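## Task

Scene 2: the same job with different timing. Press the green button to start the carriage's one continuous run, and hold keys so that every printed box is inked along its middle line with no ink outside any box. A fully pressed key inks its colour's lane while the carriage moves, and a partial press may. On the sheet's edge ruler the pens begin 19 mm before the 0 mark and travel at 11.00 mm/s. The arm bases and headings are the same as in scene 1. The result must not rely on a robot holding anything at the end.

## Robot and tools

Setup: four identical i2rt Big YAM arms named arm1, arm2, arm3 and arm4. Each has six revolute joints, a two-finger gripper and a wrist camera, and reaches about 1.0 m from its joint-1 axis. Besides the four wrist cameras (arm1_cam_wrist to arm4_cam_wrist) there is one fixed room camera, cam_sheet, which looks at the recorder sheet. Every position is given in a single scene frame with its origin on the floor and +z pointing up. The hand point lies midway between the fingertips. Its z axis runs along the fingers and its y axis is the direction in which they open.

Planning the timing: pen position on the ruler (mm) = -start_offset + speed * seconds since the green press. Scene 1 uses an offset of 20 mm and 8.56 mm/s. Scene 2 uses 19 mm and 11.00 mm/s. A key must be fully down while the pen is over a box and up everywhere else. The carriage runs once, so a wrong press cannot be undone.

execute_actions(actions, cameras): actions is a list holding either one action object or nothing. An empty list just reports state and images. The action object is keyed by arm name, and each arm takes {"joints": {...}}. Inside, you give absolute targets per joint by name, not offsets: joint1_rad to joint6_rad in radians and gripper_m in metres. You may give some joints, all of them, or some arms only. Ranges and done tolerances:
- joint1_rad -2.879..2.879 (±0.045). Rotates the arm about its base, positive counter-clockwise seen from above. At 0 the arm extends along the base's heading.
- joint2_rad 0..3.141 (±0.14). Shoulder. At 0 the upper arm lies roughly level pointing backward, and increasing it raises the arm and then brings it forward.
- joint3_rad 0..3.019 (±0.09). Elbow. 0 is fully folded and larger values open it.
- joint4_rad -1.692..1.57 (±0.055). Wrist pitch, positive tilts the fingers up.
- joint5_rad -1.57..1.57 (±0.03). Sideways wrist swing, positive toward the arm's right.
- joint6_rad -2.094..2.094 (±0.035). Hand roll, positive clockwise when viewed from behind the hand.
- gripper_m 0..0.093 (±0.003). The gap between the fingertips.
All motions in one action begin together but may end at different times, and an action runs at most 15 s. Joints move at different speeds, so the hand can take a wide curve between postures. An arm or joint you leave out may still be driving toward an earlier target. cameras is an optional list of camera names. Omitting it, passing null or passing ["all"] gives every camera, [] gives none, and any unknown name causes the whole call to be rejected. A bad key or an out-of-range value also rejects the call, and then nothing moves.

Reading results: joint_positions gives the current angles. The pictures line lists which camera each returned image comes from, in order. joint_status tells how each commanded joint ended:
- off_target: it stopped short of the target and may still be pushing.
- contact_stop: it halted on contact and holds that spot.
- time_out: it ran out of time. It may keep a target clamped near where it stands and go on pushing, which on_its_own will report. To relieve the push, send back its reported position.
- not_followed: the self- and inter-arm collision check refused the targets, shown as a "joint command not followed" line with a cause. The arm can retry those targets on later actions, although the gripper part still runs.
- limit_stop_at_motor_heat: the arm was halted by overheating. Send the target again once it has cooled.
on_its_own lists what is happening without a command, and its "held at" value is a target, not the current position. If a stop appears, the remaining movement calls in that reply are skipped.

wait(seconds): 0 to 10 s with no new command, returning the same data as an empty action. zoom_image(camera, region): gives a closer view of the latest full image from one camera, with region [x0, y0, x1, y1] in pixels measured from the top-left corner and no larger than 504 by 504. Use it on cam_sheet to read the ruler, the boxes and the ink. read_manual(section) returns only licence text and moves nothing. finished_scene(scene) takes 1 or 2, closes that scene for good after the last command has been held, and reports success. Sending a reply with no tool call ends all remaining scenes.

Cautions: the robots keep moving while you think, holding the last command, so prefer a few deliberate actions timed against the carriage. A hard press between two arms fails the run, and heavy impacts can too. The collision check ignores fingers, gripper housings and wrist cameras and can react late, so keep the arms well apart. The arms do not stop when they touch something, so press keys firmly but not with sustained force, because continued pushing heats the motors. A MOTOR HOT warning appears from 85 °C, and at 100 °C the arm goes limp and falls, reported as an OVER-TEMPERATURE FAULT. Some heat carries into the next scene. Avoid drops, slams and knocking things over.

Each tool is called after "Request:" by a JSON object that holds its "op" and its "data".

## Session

Request:
{"op": "execute_actions", "data": {"actions": []}}

Scene clock: 0.00 s.
arm1.joint_positions: joint1_rad=+0.442 joint2_rad=+0.269 joint3_rad=+1.543 joint4_rad=-1.350 joint5_rad=-0.150 joint6_rad=-0.394 gripper_m=+0.094
arm1.joint_status: not commanded
arm1.hand: x=+1.4922 y=-1.8787 z=+1.6177 quat_wxyz=(+0.019, +0.679, +0.290, -0.674) (m; scene frame)
arm2.joint_positions: joint1_rad=+0.330 joint2_rad=+0.496 joint3_rad=+1.431 joint4_rad=-1.460 joint5_rad=-0.046 joint6_rad=+0.131 gripper_m=+0.094
arm2.joint_status: not commanded
arm2.hand: x=+0.6607 y=+1.4937 z=+1.5272 quat_wxyz=(-0.426, -0.557, -0.663, +0.262) (m; scene frame)
arm3.joint_positions: joint1_rad=+0.558 joint2_rad=+0.625 joint3_rad=+1.559 joint4_rad=-1.606 joint5_rad=+0.120 joint6_rad=-0.537 gripper_m=+0.095
arm3.joint_status: not commanded
arm3.hand: x=-1.4171 y=+1.6586 z=+1.5952 quat_wxyz=(-0.436, +0.482, -0.759, +0.034) (m; scene frame)
arm4.joint_positions: joint1_rad=+0.039 joint2_rad=+0.266 joint3_rad=+1.517 joint4_rad=-1.317 joint5_rad=+0.129 joint6_rad=-0.663 gripper_m=+0.095
arm4.joint_status: not commanded
arm4.hand: x=+0.0607 y=-1.6776 z=+1.6406 quat_wxyz=(-0.631, +0.635, -0.370, -0.249) (m; scene frame)
pictures: arm1_cam_wrist, arm2_cam_wrist, arm3_cam_wrist, arm4_cam_wrist, cam_sheet
Images, in order (width x height): arm1_cam_wrist 504x504, arm2_cam_wrist 504x504, arm3_cam_wrist 504x504, arm4_cam_wrist 504x504, cam_sheet 504x504.

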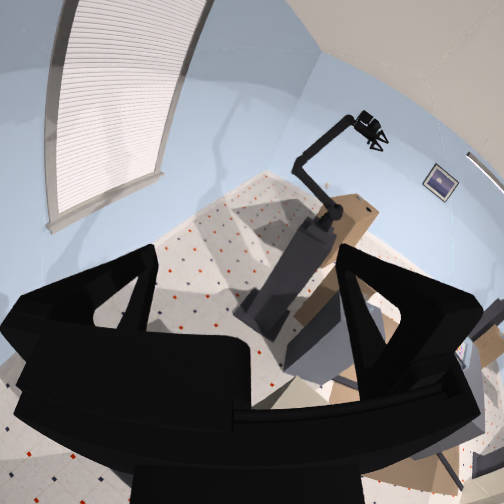

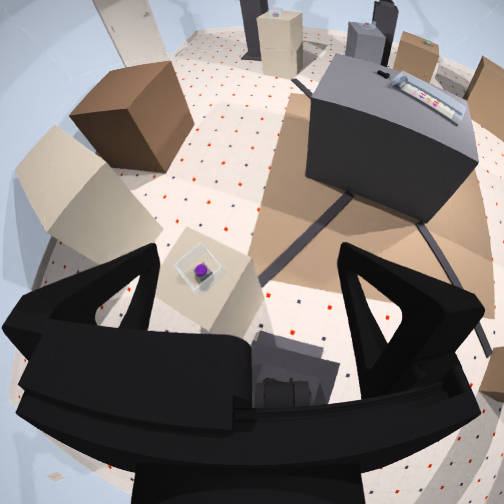

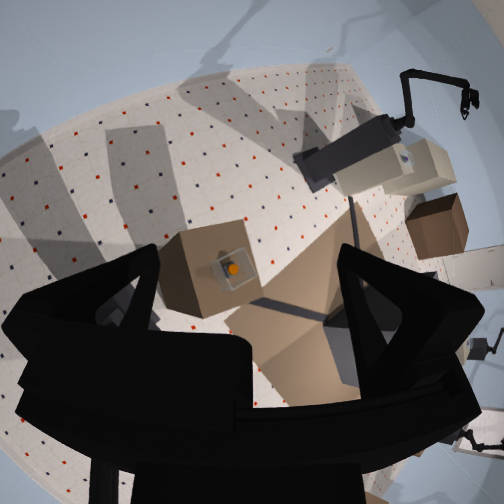

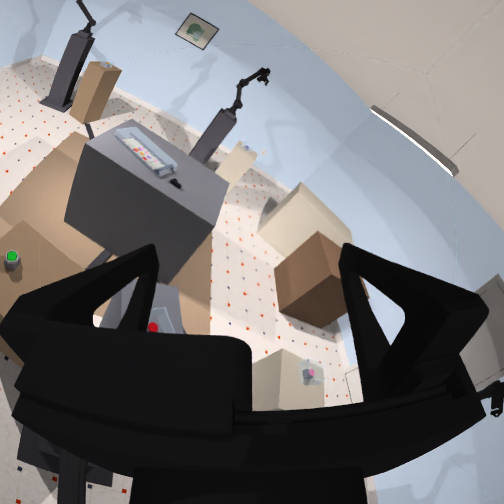

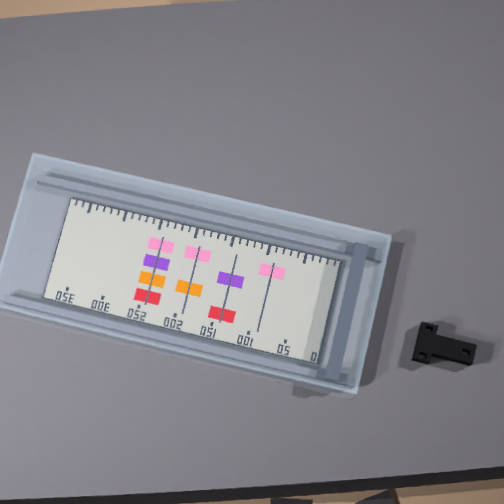

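Request:
{"op": "zoom_image", "data": {"camera": "cam_sheet", "region": [200, 225, 360, 385]}}

Request:
{"op": "zoom_image", "data": {"camera": "cam_sheet", "region": [110, 200, 270, 360]}}

Request:
{"op": "zoom_image", "data": {"camera": "arm4_cam_wrist", "region": [0, 200, 200, 360]}}

Request:
{"op": "zoom_image", "data": {"camera": "arm4_cam_wrist", "region": [240, 320, 360, 420]}}

Request:
{"op": "zoom_image", "data": {"camera": "arm2_cam_wrist", "region": [230, 0, 504, 130]}}

Region (200, 225, 360, 385) of cam_sheet's 504x504 image, scaled by 3.150, with more detail than that image has.

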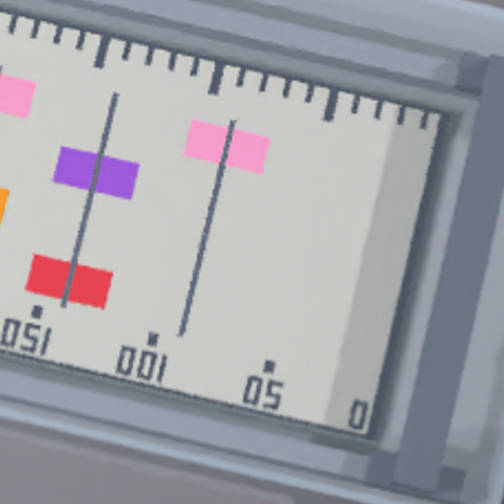

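Region (110, 200, 270, 360) of cam_sheet's 504x504 image, scaled by 3.150, with more detail than that image has.

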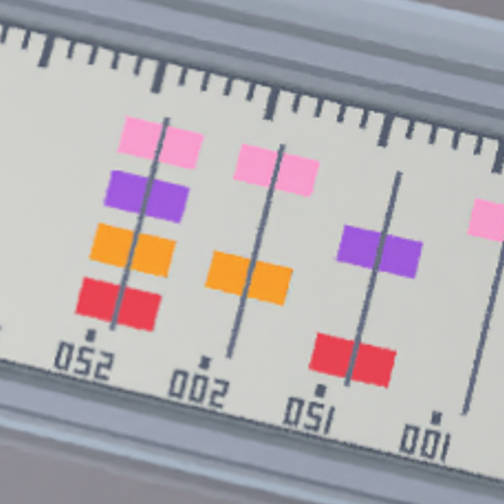

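Region (0, 200, 200, 360) of arm4_cam_wrist's 504x504 image, scaled by 2.520, with more detail than that image has; it fills the top 403 rows of this view, and the rest is white.

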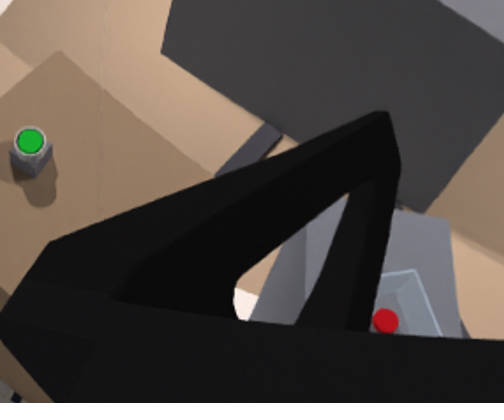

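Region (240, 320, 360, 420) of arm4_cam_wrist's 504x504 image, scaled by 4.200, with more detail than that image has.

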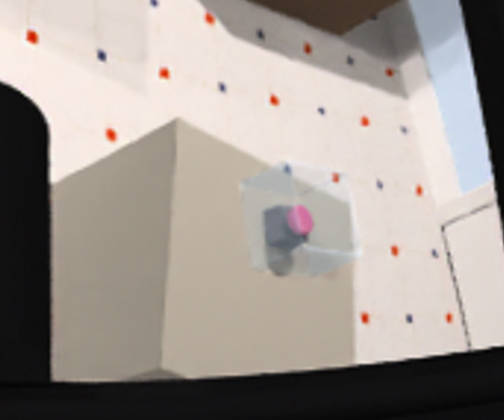

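Region (230, 0, 504, 130) of arm2_cam_wrist's 504x504 image, scaled by 1.839, with more detail than that image has; it fills the top 239 rows of this view, and the rest is white.

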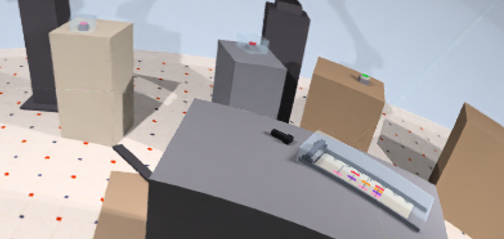

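Request:
{"op": "zoom_image", "data": {"camera": "arm4_cam_wrist", "region": [130, 305, 180, 345]}}

Request:
{"op": "zoom_image", "data": {"camera": "arm4_cam_wrist", "region": [0, 235, 50, 285]}}

Request:
{"op": "zoom_image", "data": {"camera": "arm2_cam_wrist", "region": [170, 240, 230, 300]}}

Request:
{"op": "zoom_image", "data": {"camera": "arm3_cam_wrist", "region": [200, 240, 265, 300]}}

Request:
{"op": "zoom_image", "data": {"camera": "arm4_cam_wrist", "region": [290, 350, 335, 395]}}

Region (130, 305, 180, 345) of arm4_cam_wrist's 504x504 image, scaled by 10.080, with more detail than that image has; it fills the top 403 rows of this view, and the rest is white.

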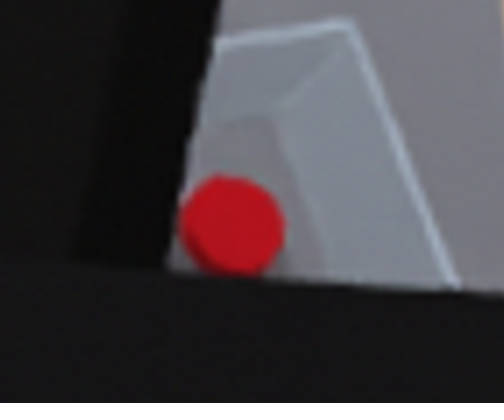

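Region (0, 235, 50, 285) of arm4_cam_wrist's 504x504 image, scaled by 10.080, with more detail than that image has.

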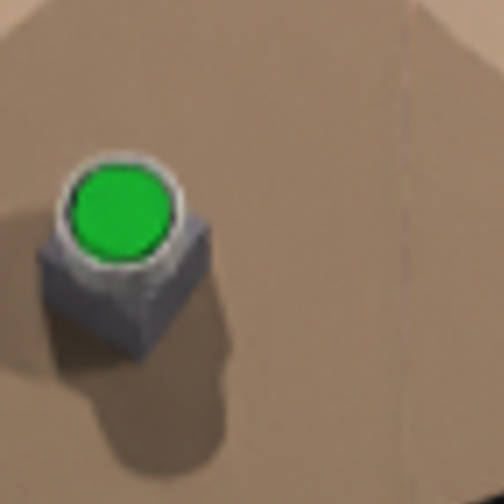

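Region (170, 240, 230, 300) of arm2_cam_wrist's 504x504 image, scaled by 8.400, with more detail than that image has.

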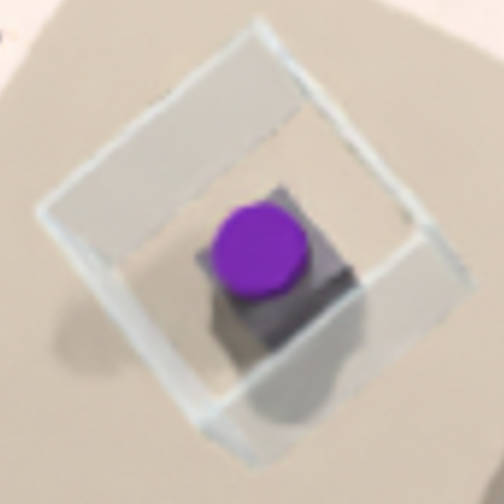

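Region (200, 240, 265, 300) of arm3_cam_wrist's 504x504 image, scaled by 7.754, with more detail than that image has; it fills the top 465 rows of this view, and the rest is white.

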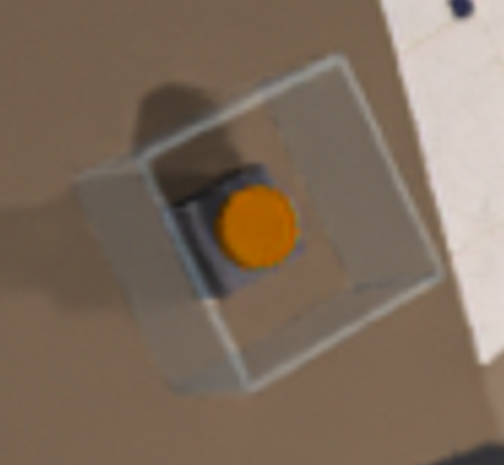

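Region (290, 350, 335, 395) of arm4_cam_wrist's 504x504 image, scaled by 11.200, with more detail than that image has.

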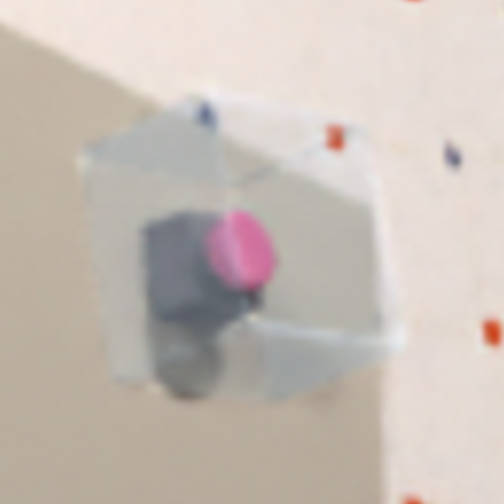

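Request:
{"op": "execute_actions", "data": {"actions": [{"arm1":{"joints":{"joint1_rad":-0.838,"joint2_rad":2.185,"joint3_rad":1.775,"joint4_rad":-1.16,"joint5_rad":0,"joint6_rad":0,"gripper_m":0}},"arm2":{"joints":{"joint1_rad":0.88,"joint2_rad":1.877,"joint3_rad":1.193,"joint4_rad":-0.887,"joint5_rad":0,"joint6_rad":0,"gripper_m":0}},"arm3":{"joints":{"joint1_rad":-0.182,"joint2_rad":1.987,"joint3_rad":1.112,"joint4_rad":-0.694,"joint5_rad":0,"joint6_rad":0,"gripper_m":0}},"arm4":{"joints":{"joint1_rad":-0.438,"joint2_rad":1.98,"joint3_rad":1.232,"joint4_rad":-0.822,"joint5_rad":0,"joint6_rad":0,"gripper_m":0}}}], "cameras": ["arm1_cam_wrist","arm2_cam_wrist","arm3_cam_wrist","arm4_cam_wrist"]}}

Scene clock: 19.23 s.
arm1.joint_positions: joint1_rad=-0.836 joint2_rad=+2.164 joint3_rad=+1.771 joint4_rad=-1.157 joint5_rad=-0.001 joint6_rad=-0.007 gripper_m=+0.001
arm1.joint_status: all done
arm1.hand: x=+1.1734 y=-1.3027 z=+0.9828 quat_wxyz=(-0.008, +0.880, -0.475, -0.002) (m; scene frame)
arm2.joint_positions: joint1_rad=+0.880 joint2_rad=+1.882 joint3_rad=+1.182 joint4_rad=-0.895 joint5_rad=-0.001 joint6_rad=+0.016 gripper_m=+0.000
arm2.joint_status: all done
arm2.hand: x=+0.9639 y=+1.3107 z=+0.9499 quat_wxyz=(+0.013, -0.373, -0.928, -0.001) (m; scene frame)
arm3.joint_positions: joint1_rad=-0.190 joint2_rad=+2.000 joint3_rad=+1.105 joint4_rad=-0.706 joint5_rad=+0.000 joint6_rad=-0.012 gripper_m=+0.001
arm3.joint_status: all done
arm3.hand: x=-1.0950 y=+1.5180 z=+0.9384 quat_wxyz=(+0.013, -0.044, -0.999, +0.003) (m; scene frame)
arm4.joint_positions: joint1_rad=-0.433 joint2_rad=+1.994 joint3_rad=+1.225 joint4_rad=-0.834 joint5_rad=+0.000 joint6_rad=-0.010 gripper_m=+0.001
arm4.joint_status: all done
arm4.hand: x=+0.2719 y=-1.2798 z=+0.9283 quat_wxyz=(+0.021, +0.517, -0.856, +0.012) (m; scene frame)
pictures: arm1_cam_wrist, arm2_cam_wrist, arm3_cam_wrist, arm4_cam_wrist
Images, in order (width x height): arm1_cam_wrist 504x504, arm2_cam_wrist 504x504, arm3_cam_wrist 504x504, arm4_cam_wrist 504x504.

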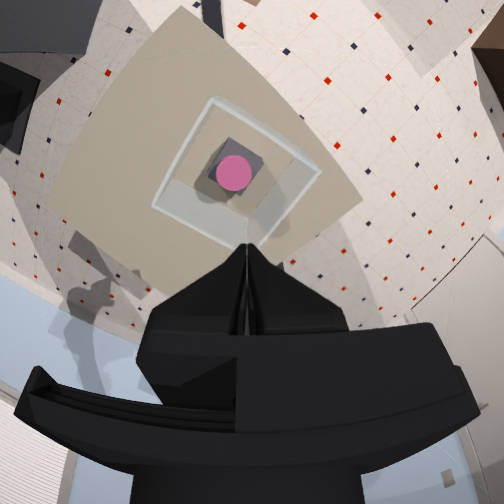

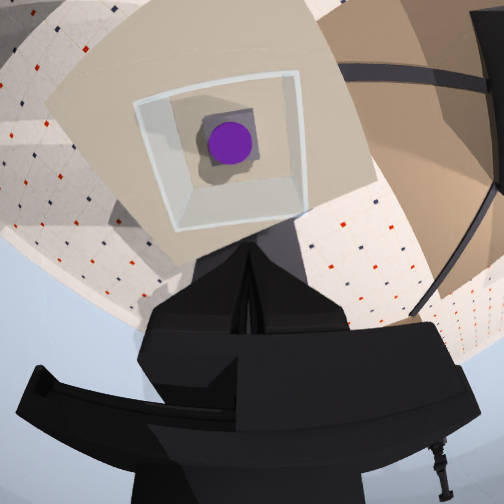

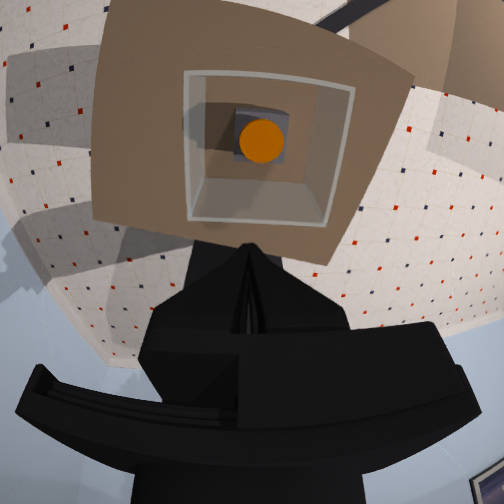

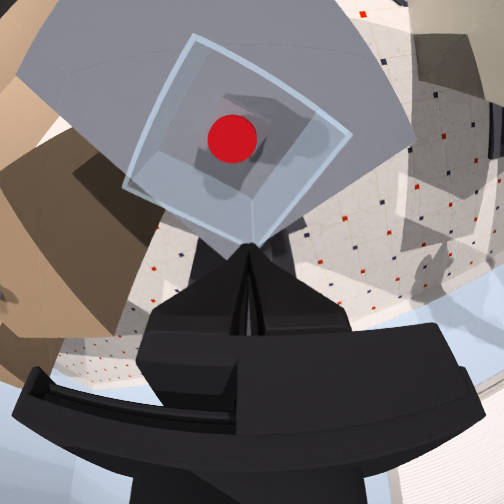

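Request:
{"op": "zoom_image", "data": {"camera": "arm1_cam_wrist", "region": [190, 130, 310, 260]}}

Request:
{"op": "zoom_image", "data": {"camera": "arm2_cam_wrist", "region": [180, 100, 320, 260]}}

Request:
{"op": "zoom_image", "data": {"camera": "arm3_cam_wrist", "region": [180, 100, 320, 260]}}

Request:
{"op": "zoom_image", "data": {"camera": "arm4_cam_wrist", "region": [180, 100, 320, 260]}}

Region (190, 130, 310, 260) of arm1_cam_wrist's 504x504 image, scaled by 3.877, with more detail than that image has; it fills the left 465 columns of this view, and the rest is white.

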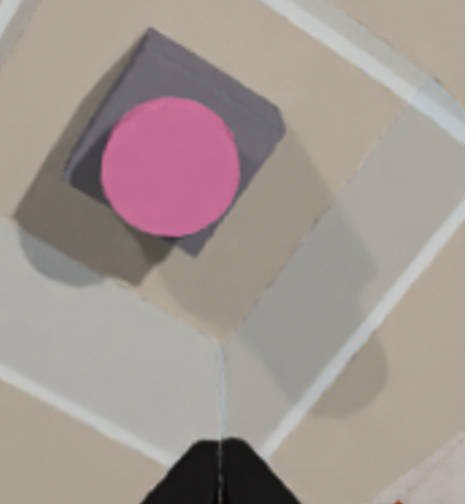

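Region (180, 100, 320, 260) of arm2_cam_wrist's 504x504 image, scaled by 3.150, with more detail than that image has; it fills the left 441 columns of this view, and the rest is white.

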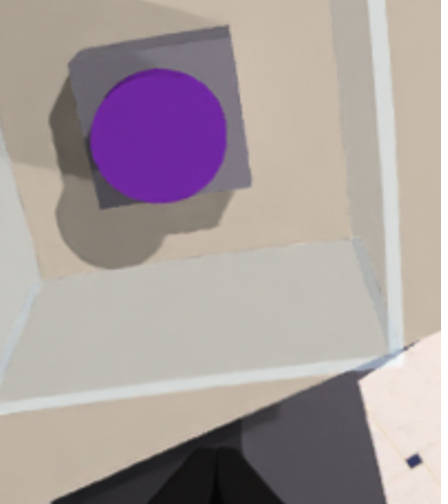

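Region (180, 100, 320, 260) of arm3_cam_wrist's 504x504 image, scaled by 3.150, with more detail than that image has; it fills the left 441 columns of this view, and the rest is white.

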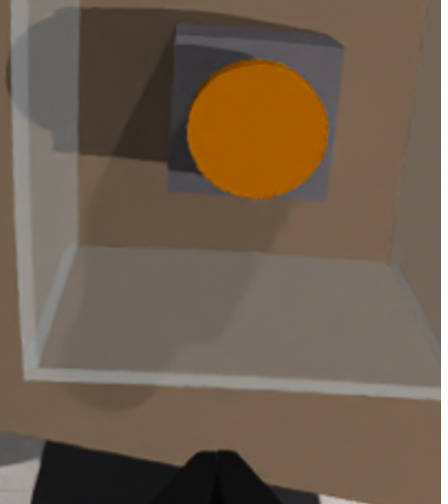

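Region (180, 100, 320, 260) of arm4_cam_wrist's 504x504 image, scaled by 3.150, with more detail than that image has; it fills the left 441 columns of this view, and the rest is white.

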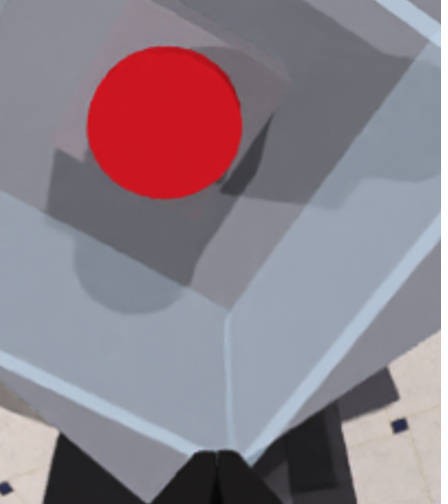

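Request:
{"op": "execute_actions", "data": {"actions": [{"arm1":{"joints":{"joint1_rad":-0.806,"joint2_rad":2.388,"joint3_rad":1.695,"joint4_rad":-0.835}},"arm2":{"joints":{"joint1_rad":0.92,"joint2_rad":2.143,"joint3_rad":1.235,"joint4_rad":-0.575}},"arm3":{"joints":{"joint1_rad":-0.22,"joint2_rad":2.275,"joint3_rad":1.233,"joint4_rad":-0.435}},"arm4":{"joints":{"joint1_rad":0.71,"joint2_rad":2.29,"joint3_rad":1.69}}}], "cameras": ["arm1_cam_wrist","arm2_cam_wrist","arm3_cam_wrist","arm4_cam_wrist"]}}

Scene clock: 34.10 s.
arm1.joint_positions: joint1_rad=-0.808 joint2_rad=+2.393 joint3_rad=+1.685 joint4_rad=-0.848 joint5_rad=-0.001 joint6_rad=-0.007 gripper_m=+0.001
arm1.joint_status: all done
arm1.hand: x=+1.1661 y=-1.3198 z=+0.8125 quat_wxyz=(-0.007, +0.887, -0.463, +0.001) (m; scene frame)
arm2.joint_positions: joint1_rad=+0.914 joint2_rad=+2.165 joint3_rad=+1.214 joint4_rad=-0.585 joint5_rad=-0.001 joint6_rad=+0.016 gripper_m=+0.000
arm2.joint_status: all done
arm2.hand: x=+0.9976 y=+1.3018 z=+0.8205 quat_wxyz=(-0.013, -0.358, -0.934, +0.009) (m; scene frame)
arm3.joint_positions: joint1_rad=-0.216 joint2_rad=+2.292 joint3_rad=+1.221 joint4_rad=-0.448 joint5_rad=+0.000 joint6_rad=-0.011 gripper_m=+0.001
arm3.joint_status: all done
arm3.hand: x=-1.0503 y=+1.4991 z=+0.8252 quat_wxyz=(-0.028, -0.057, -0.998, +0.006) (m; scene frame)
arm4.joint_positions: joint1_rad=+0.712 joint2_rad=+2.302 joint3_rad=+1.679 joint4_rad=-0.823 joint5_rad=-0.002 joint6_rad=-0.007 gripper_m=+0.001
arm4.joint_status: all done
arm4.hand: x=-0.3720 y=-1.1952 z=+0.8960 quat_wxyz=(-0.019, +0.896, -0.440, -0.057) (m; scene frame)
pictures: arm1_cam_wrist, arm2_cam_wrist, arm3_cam_wrist, arm4_cam_wrist
Images, in order (width x height): arm1_cam_wrist 504x504, arm2_cam_wrist 504x504, arm3_cam_wrist 504x504, arm4_cam_wrist 504x504.

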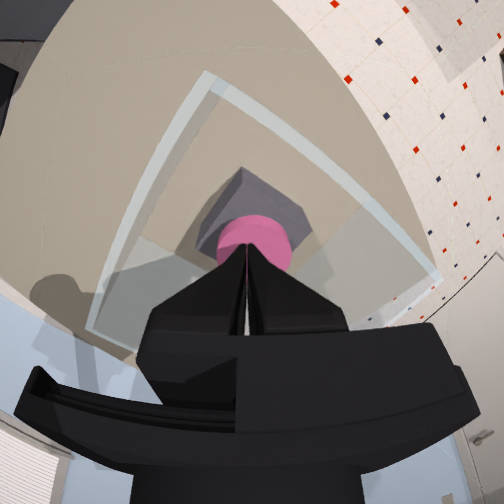

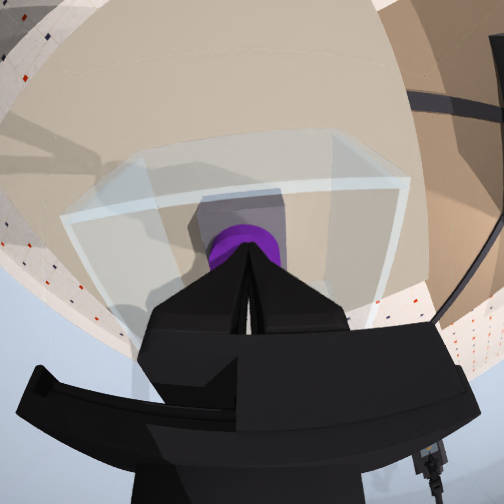

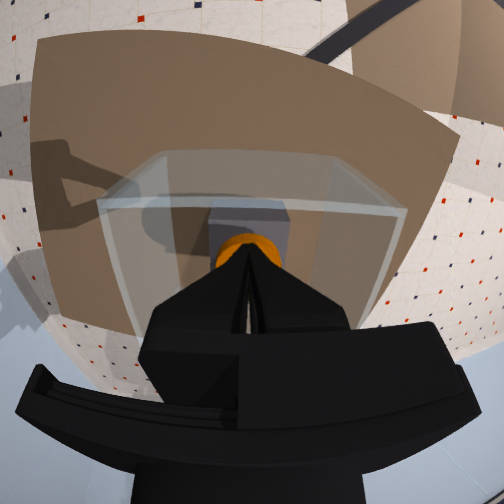

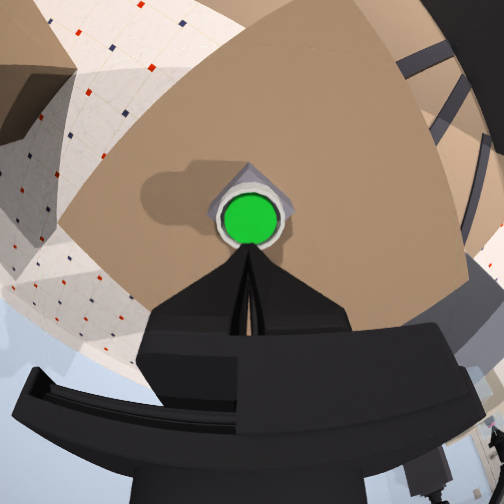

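Request:
{"op": "zoom_image", "data": {"camera": "arm4_cam_wrist", "region": [200, 160, 300, 260]}}

Request:
{"op": "zoom_image", "data": {"camera": "arm1_cam_wrist", "region": [200, 195, 310, 295]}}

Request:
{"op": "zoom_image", "data": {"camera": "arm2_cam_wrist", "region": [195, 195, 305, 295]}}

Request:
{"op": "zoom_image", "data": {"camera": "arm3_cam_wrist", "region": [195, 195, 305, 295]}}

Region (200, 160, 300, 260) of arm4_cam_wrist's 504x504 image, scaled by 5.040, with more detail than that image has.

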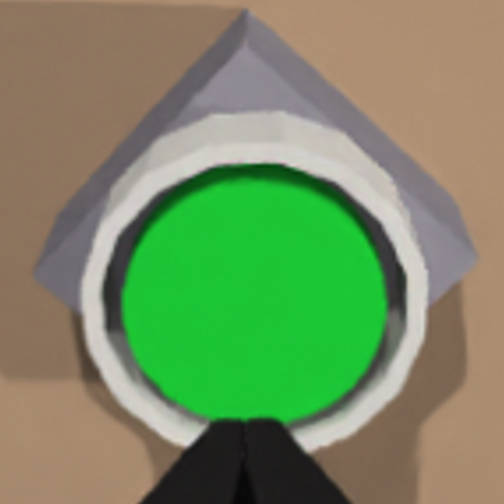

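Region (200, 195, 310, 295) of arm1_cam_wrist's 504x504 image, scaled by 4.582, with more detail than that image has; it fills the top 458 rows of this view, and the rest is white.

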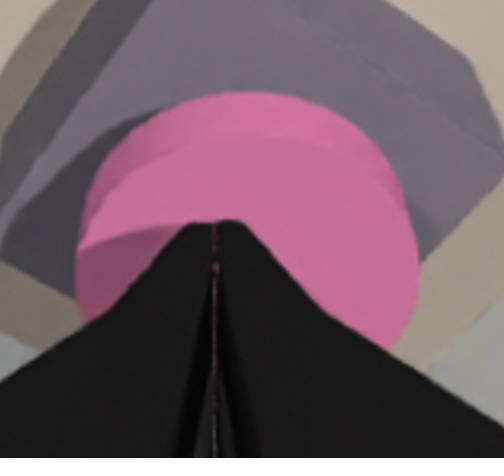

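Region (195, 195, 305, 295) of arm2_cam_wrist's 504x504 image, scaled by 4.582, with more detail than that image has; it fills the top 458 rows of this view, and the rest is white.

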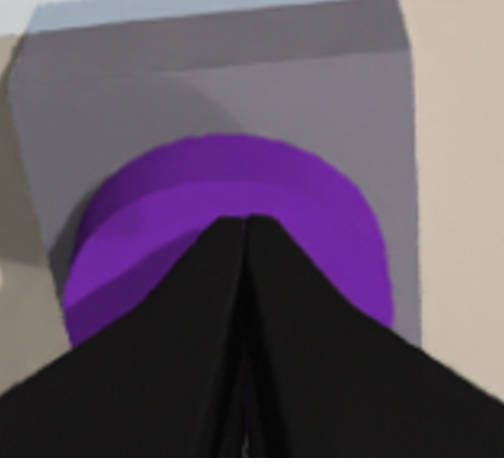

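Region (195, 195, 305, 295) of arm3_cam_wrist's 504x504 image, scaled by 4.582, with more detail than that image has; it fills the top 458 rows of this view, and the rest is white.

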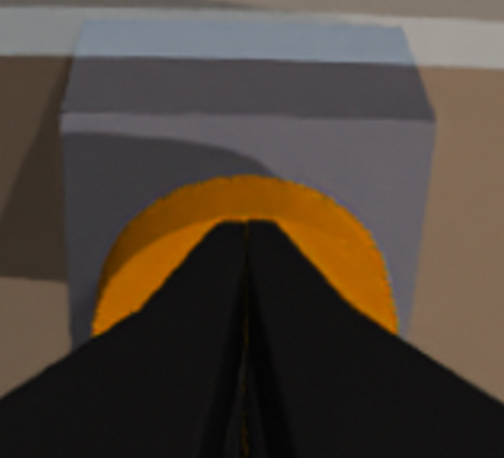

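Request:
{"op": "execute_actions", "data": {"actions": [{"arm1":{"joints":{"joint2_rad":2.353}},"arm2":{"joints":{"joint2_rad":2.13}},"arm4":{"joints":{"joint2_rad":2.385,"joint3_rad":1.752}}}], "cameras": ["arm1_cam_wrist","arm2_cam_wrist","arm4_cam_wrist","cam_sheet"]}}

Scene clock: 48.33 s.
arm1.joint_positions: joint1_rad=-0.808 joint2_rad=+2.357 joint3_rad=+1.685 joint4_rad=-0.848 joint5_rad=-0.001 joint6_rad=-0.007 gripper_m=+0.001
arm1.joint_status: all done
arm1.hand: x=+1.1600 y=-1.3114 z=+0.8351 quat_wxyz=(-0.015, +0.886, -0.462, -0.015) (m; scene frame)
arm2.joint_positions: joint1_rad=+0.914 joint2_rad=+2.162 joint3_rad=+1.214 joint4_rad=-0.585 joint5_rad=-0.001 joint6_rad=+0.016 gripper_m=+0.000
arm2.joint_status: all done
arm2.hand: x=+0.9982 y=+1.3012 z=+0.8220 quat_wxyz=(-0.015, -0.358, -0.934, +0.009) (m; scene frame)
arm3.joint_positions: joint1_rad=-0.216 joint2_rad=+2.292 joint3_rad=+1.221 joint4_rad=-0.448 joint5_rad=+0.000 joint6_rad=-0.011 gripper_m=+0.001
arm3.joint_status: not commanded
arm3.hand: x=-1.0503 y=+1.4991 z=+0.8252 quat_wxyz=(-0.028, -0.057, -0.998, +0.006) (m; scene frame)
arm4.joint_positions: joint1_rad=+0.712 joint2_rad=+2.398 joint3_rad=+1.716 joint4_rad=-0.823 joint5_rad=-0.002 joint6_rad=-0.007 gripper_m=+0.001
arm4.joint_status: all done
arm4.hand: x=-0.3685 y=-1.2010 z=+0.8470 quat_wxyz=(-0.007, +0.897, -0.441, -0.031) (m; scene frame)
pictures: arm1_cam_wrist, arm2_cam_wrist, arm4_cam_wrist, cam_sheet
Images, in order (width x height): arm1_cam_wrist 504x504, arm2_cam_wrist 504x504, arm4_cam_wrist 504x504, cam_sheet 504x504.

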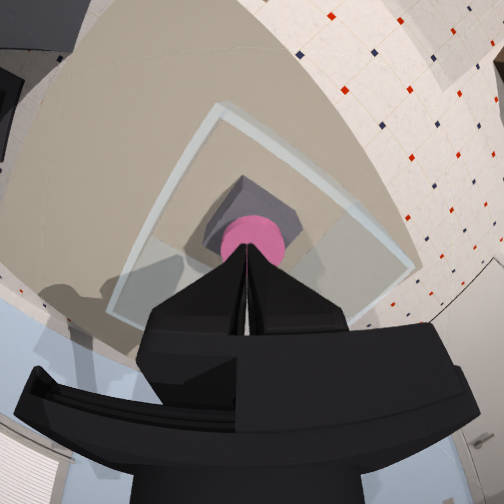

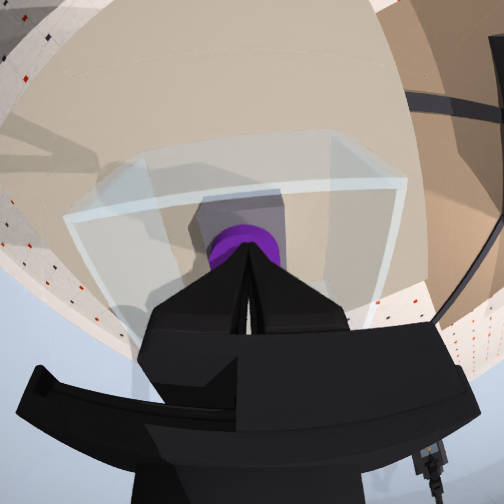

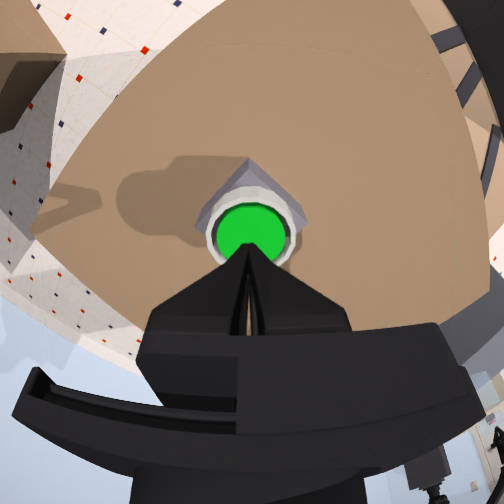

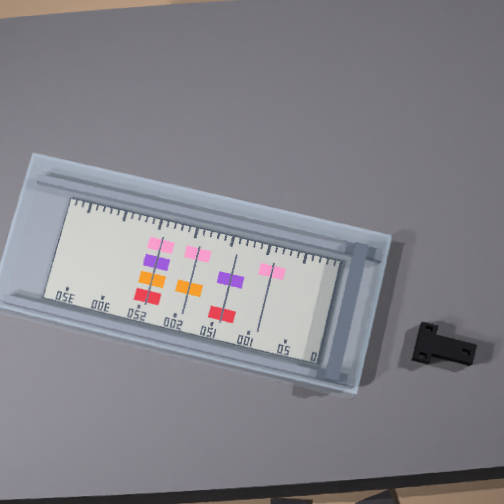

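Request:
{"op": "zoom_image", "data": {"camera": "arm4_cam_wrist", "region": [195, 175, 305, 285]}}

Request:
{"op": "zoom_image", "data": {"camera": "cam_sheet", "region": [225, 230, 315, 290]}}

Request:
{"op": "zoom_image", "data": {"camera": "cam_sheet", "region": [140, 210, 240, 275]}}

Request:
{"op": "zoom_image", "data": {"camera": "arm1_cam_wrist", "region": [200, 195, 310, 295]}}

Region (195, 175, 305, 285) of arm4_cam_wrist's 504x504 image, scaled by 4.582, with more detail than that image has.

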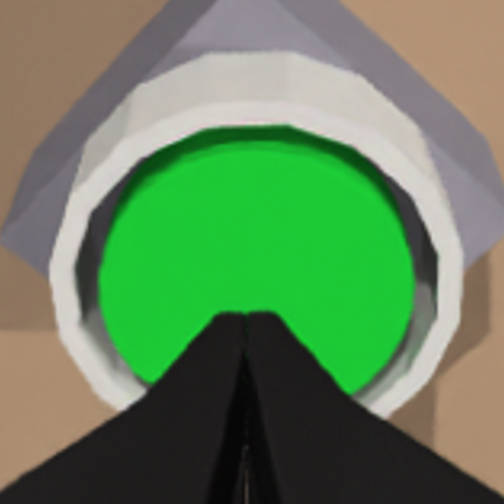

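Region (225, 230, 315, 290) of cam_sheet's 504x504 image, scaled by 5.600, with more detail than that image has.

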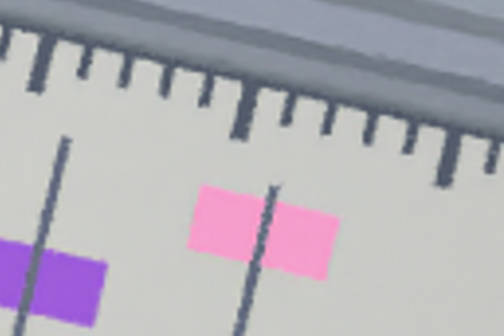

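Region (140, 210, 240, 275) of cam_sheet's 504x504 image, scaled by 5.040, with more detail than that image has; it fills the top 328 rows of this view, and the rest is white.

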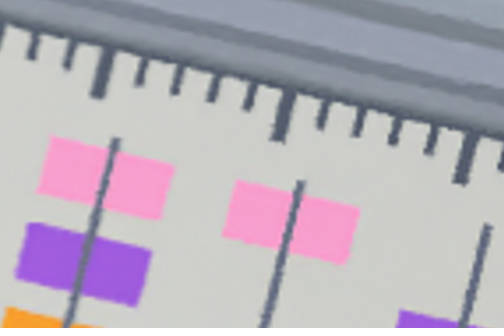

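Region (200, 195, 310, 295) of arm1_cam_wrist's 504x504 image, scaled by 4.582, with more detail than that image has; it fills the top 458 rows of this view, and the rest is white.

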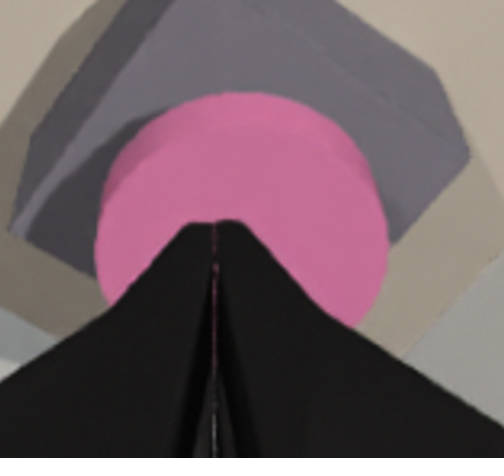

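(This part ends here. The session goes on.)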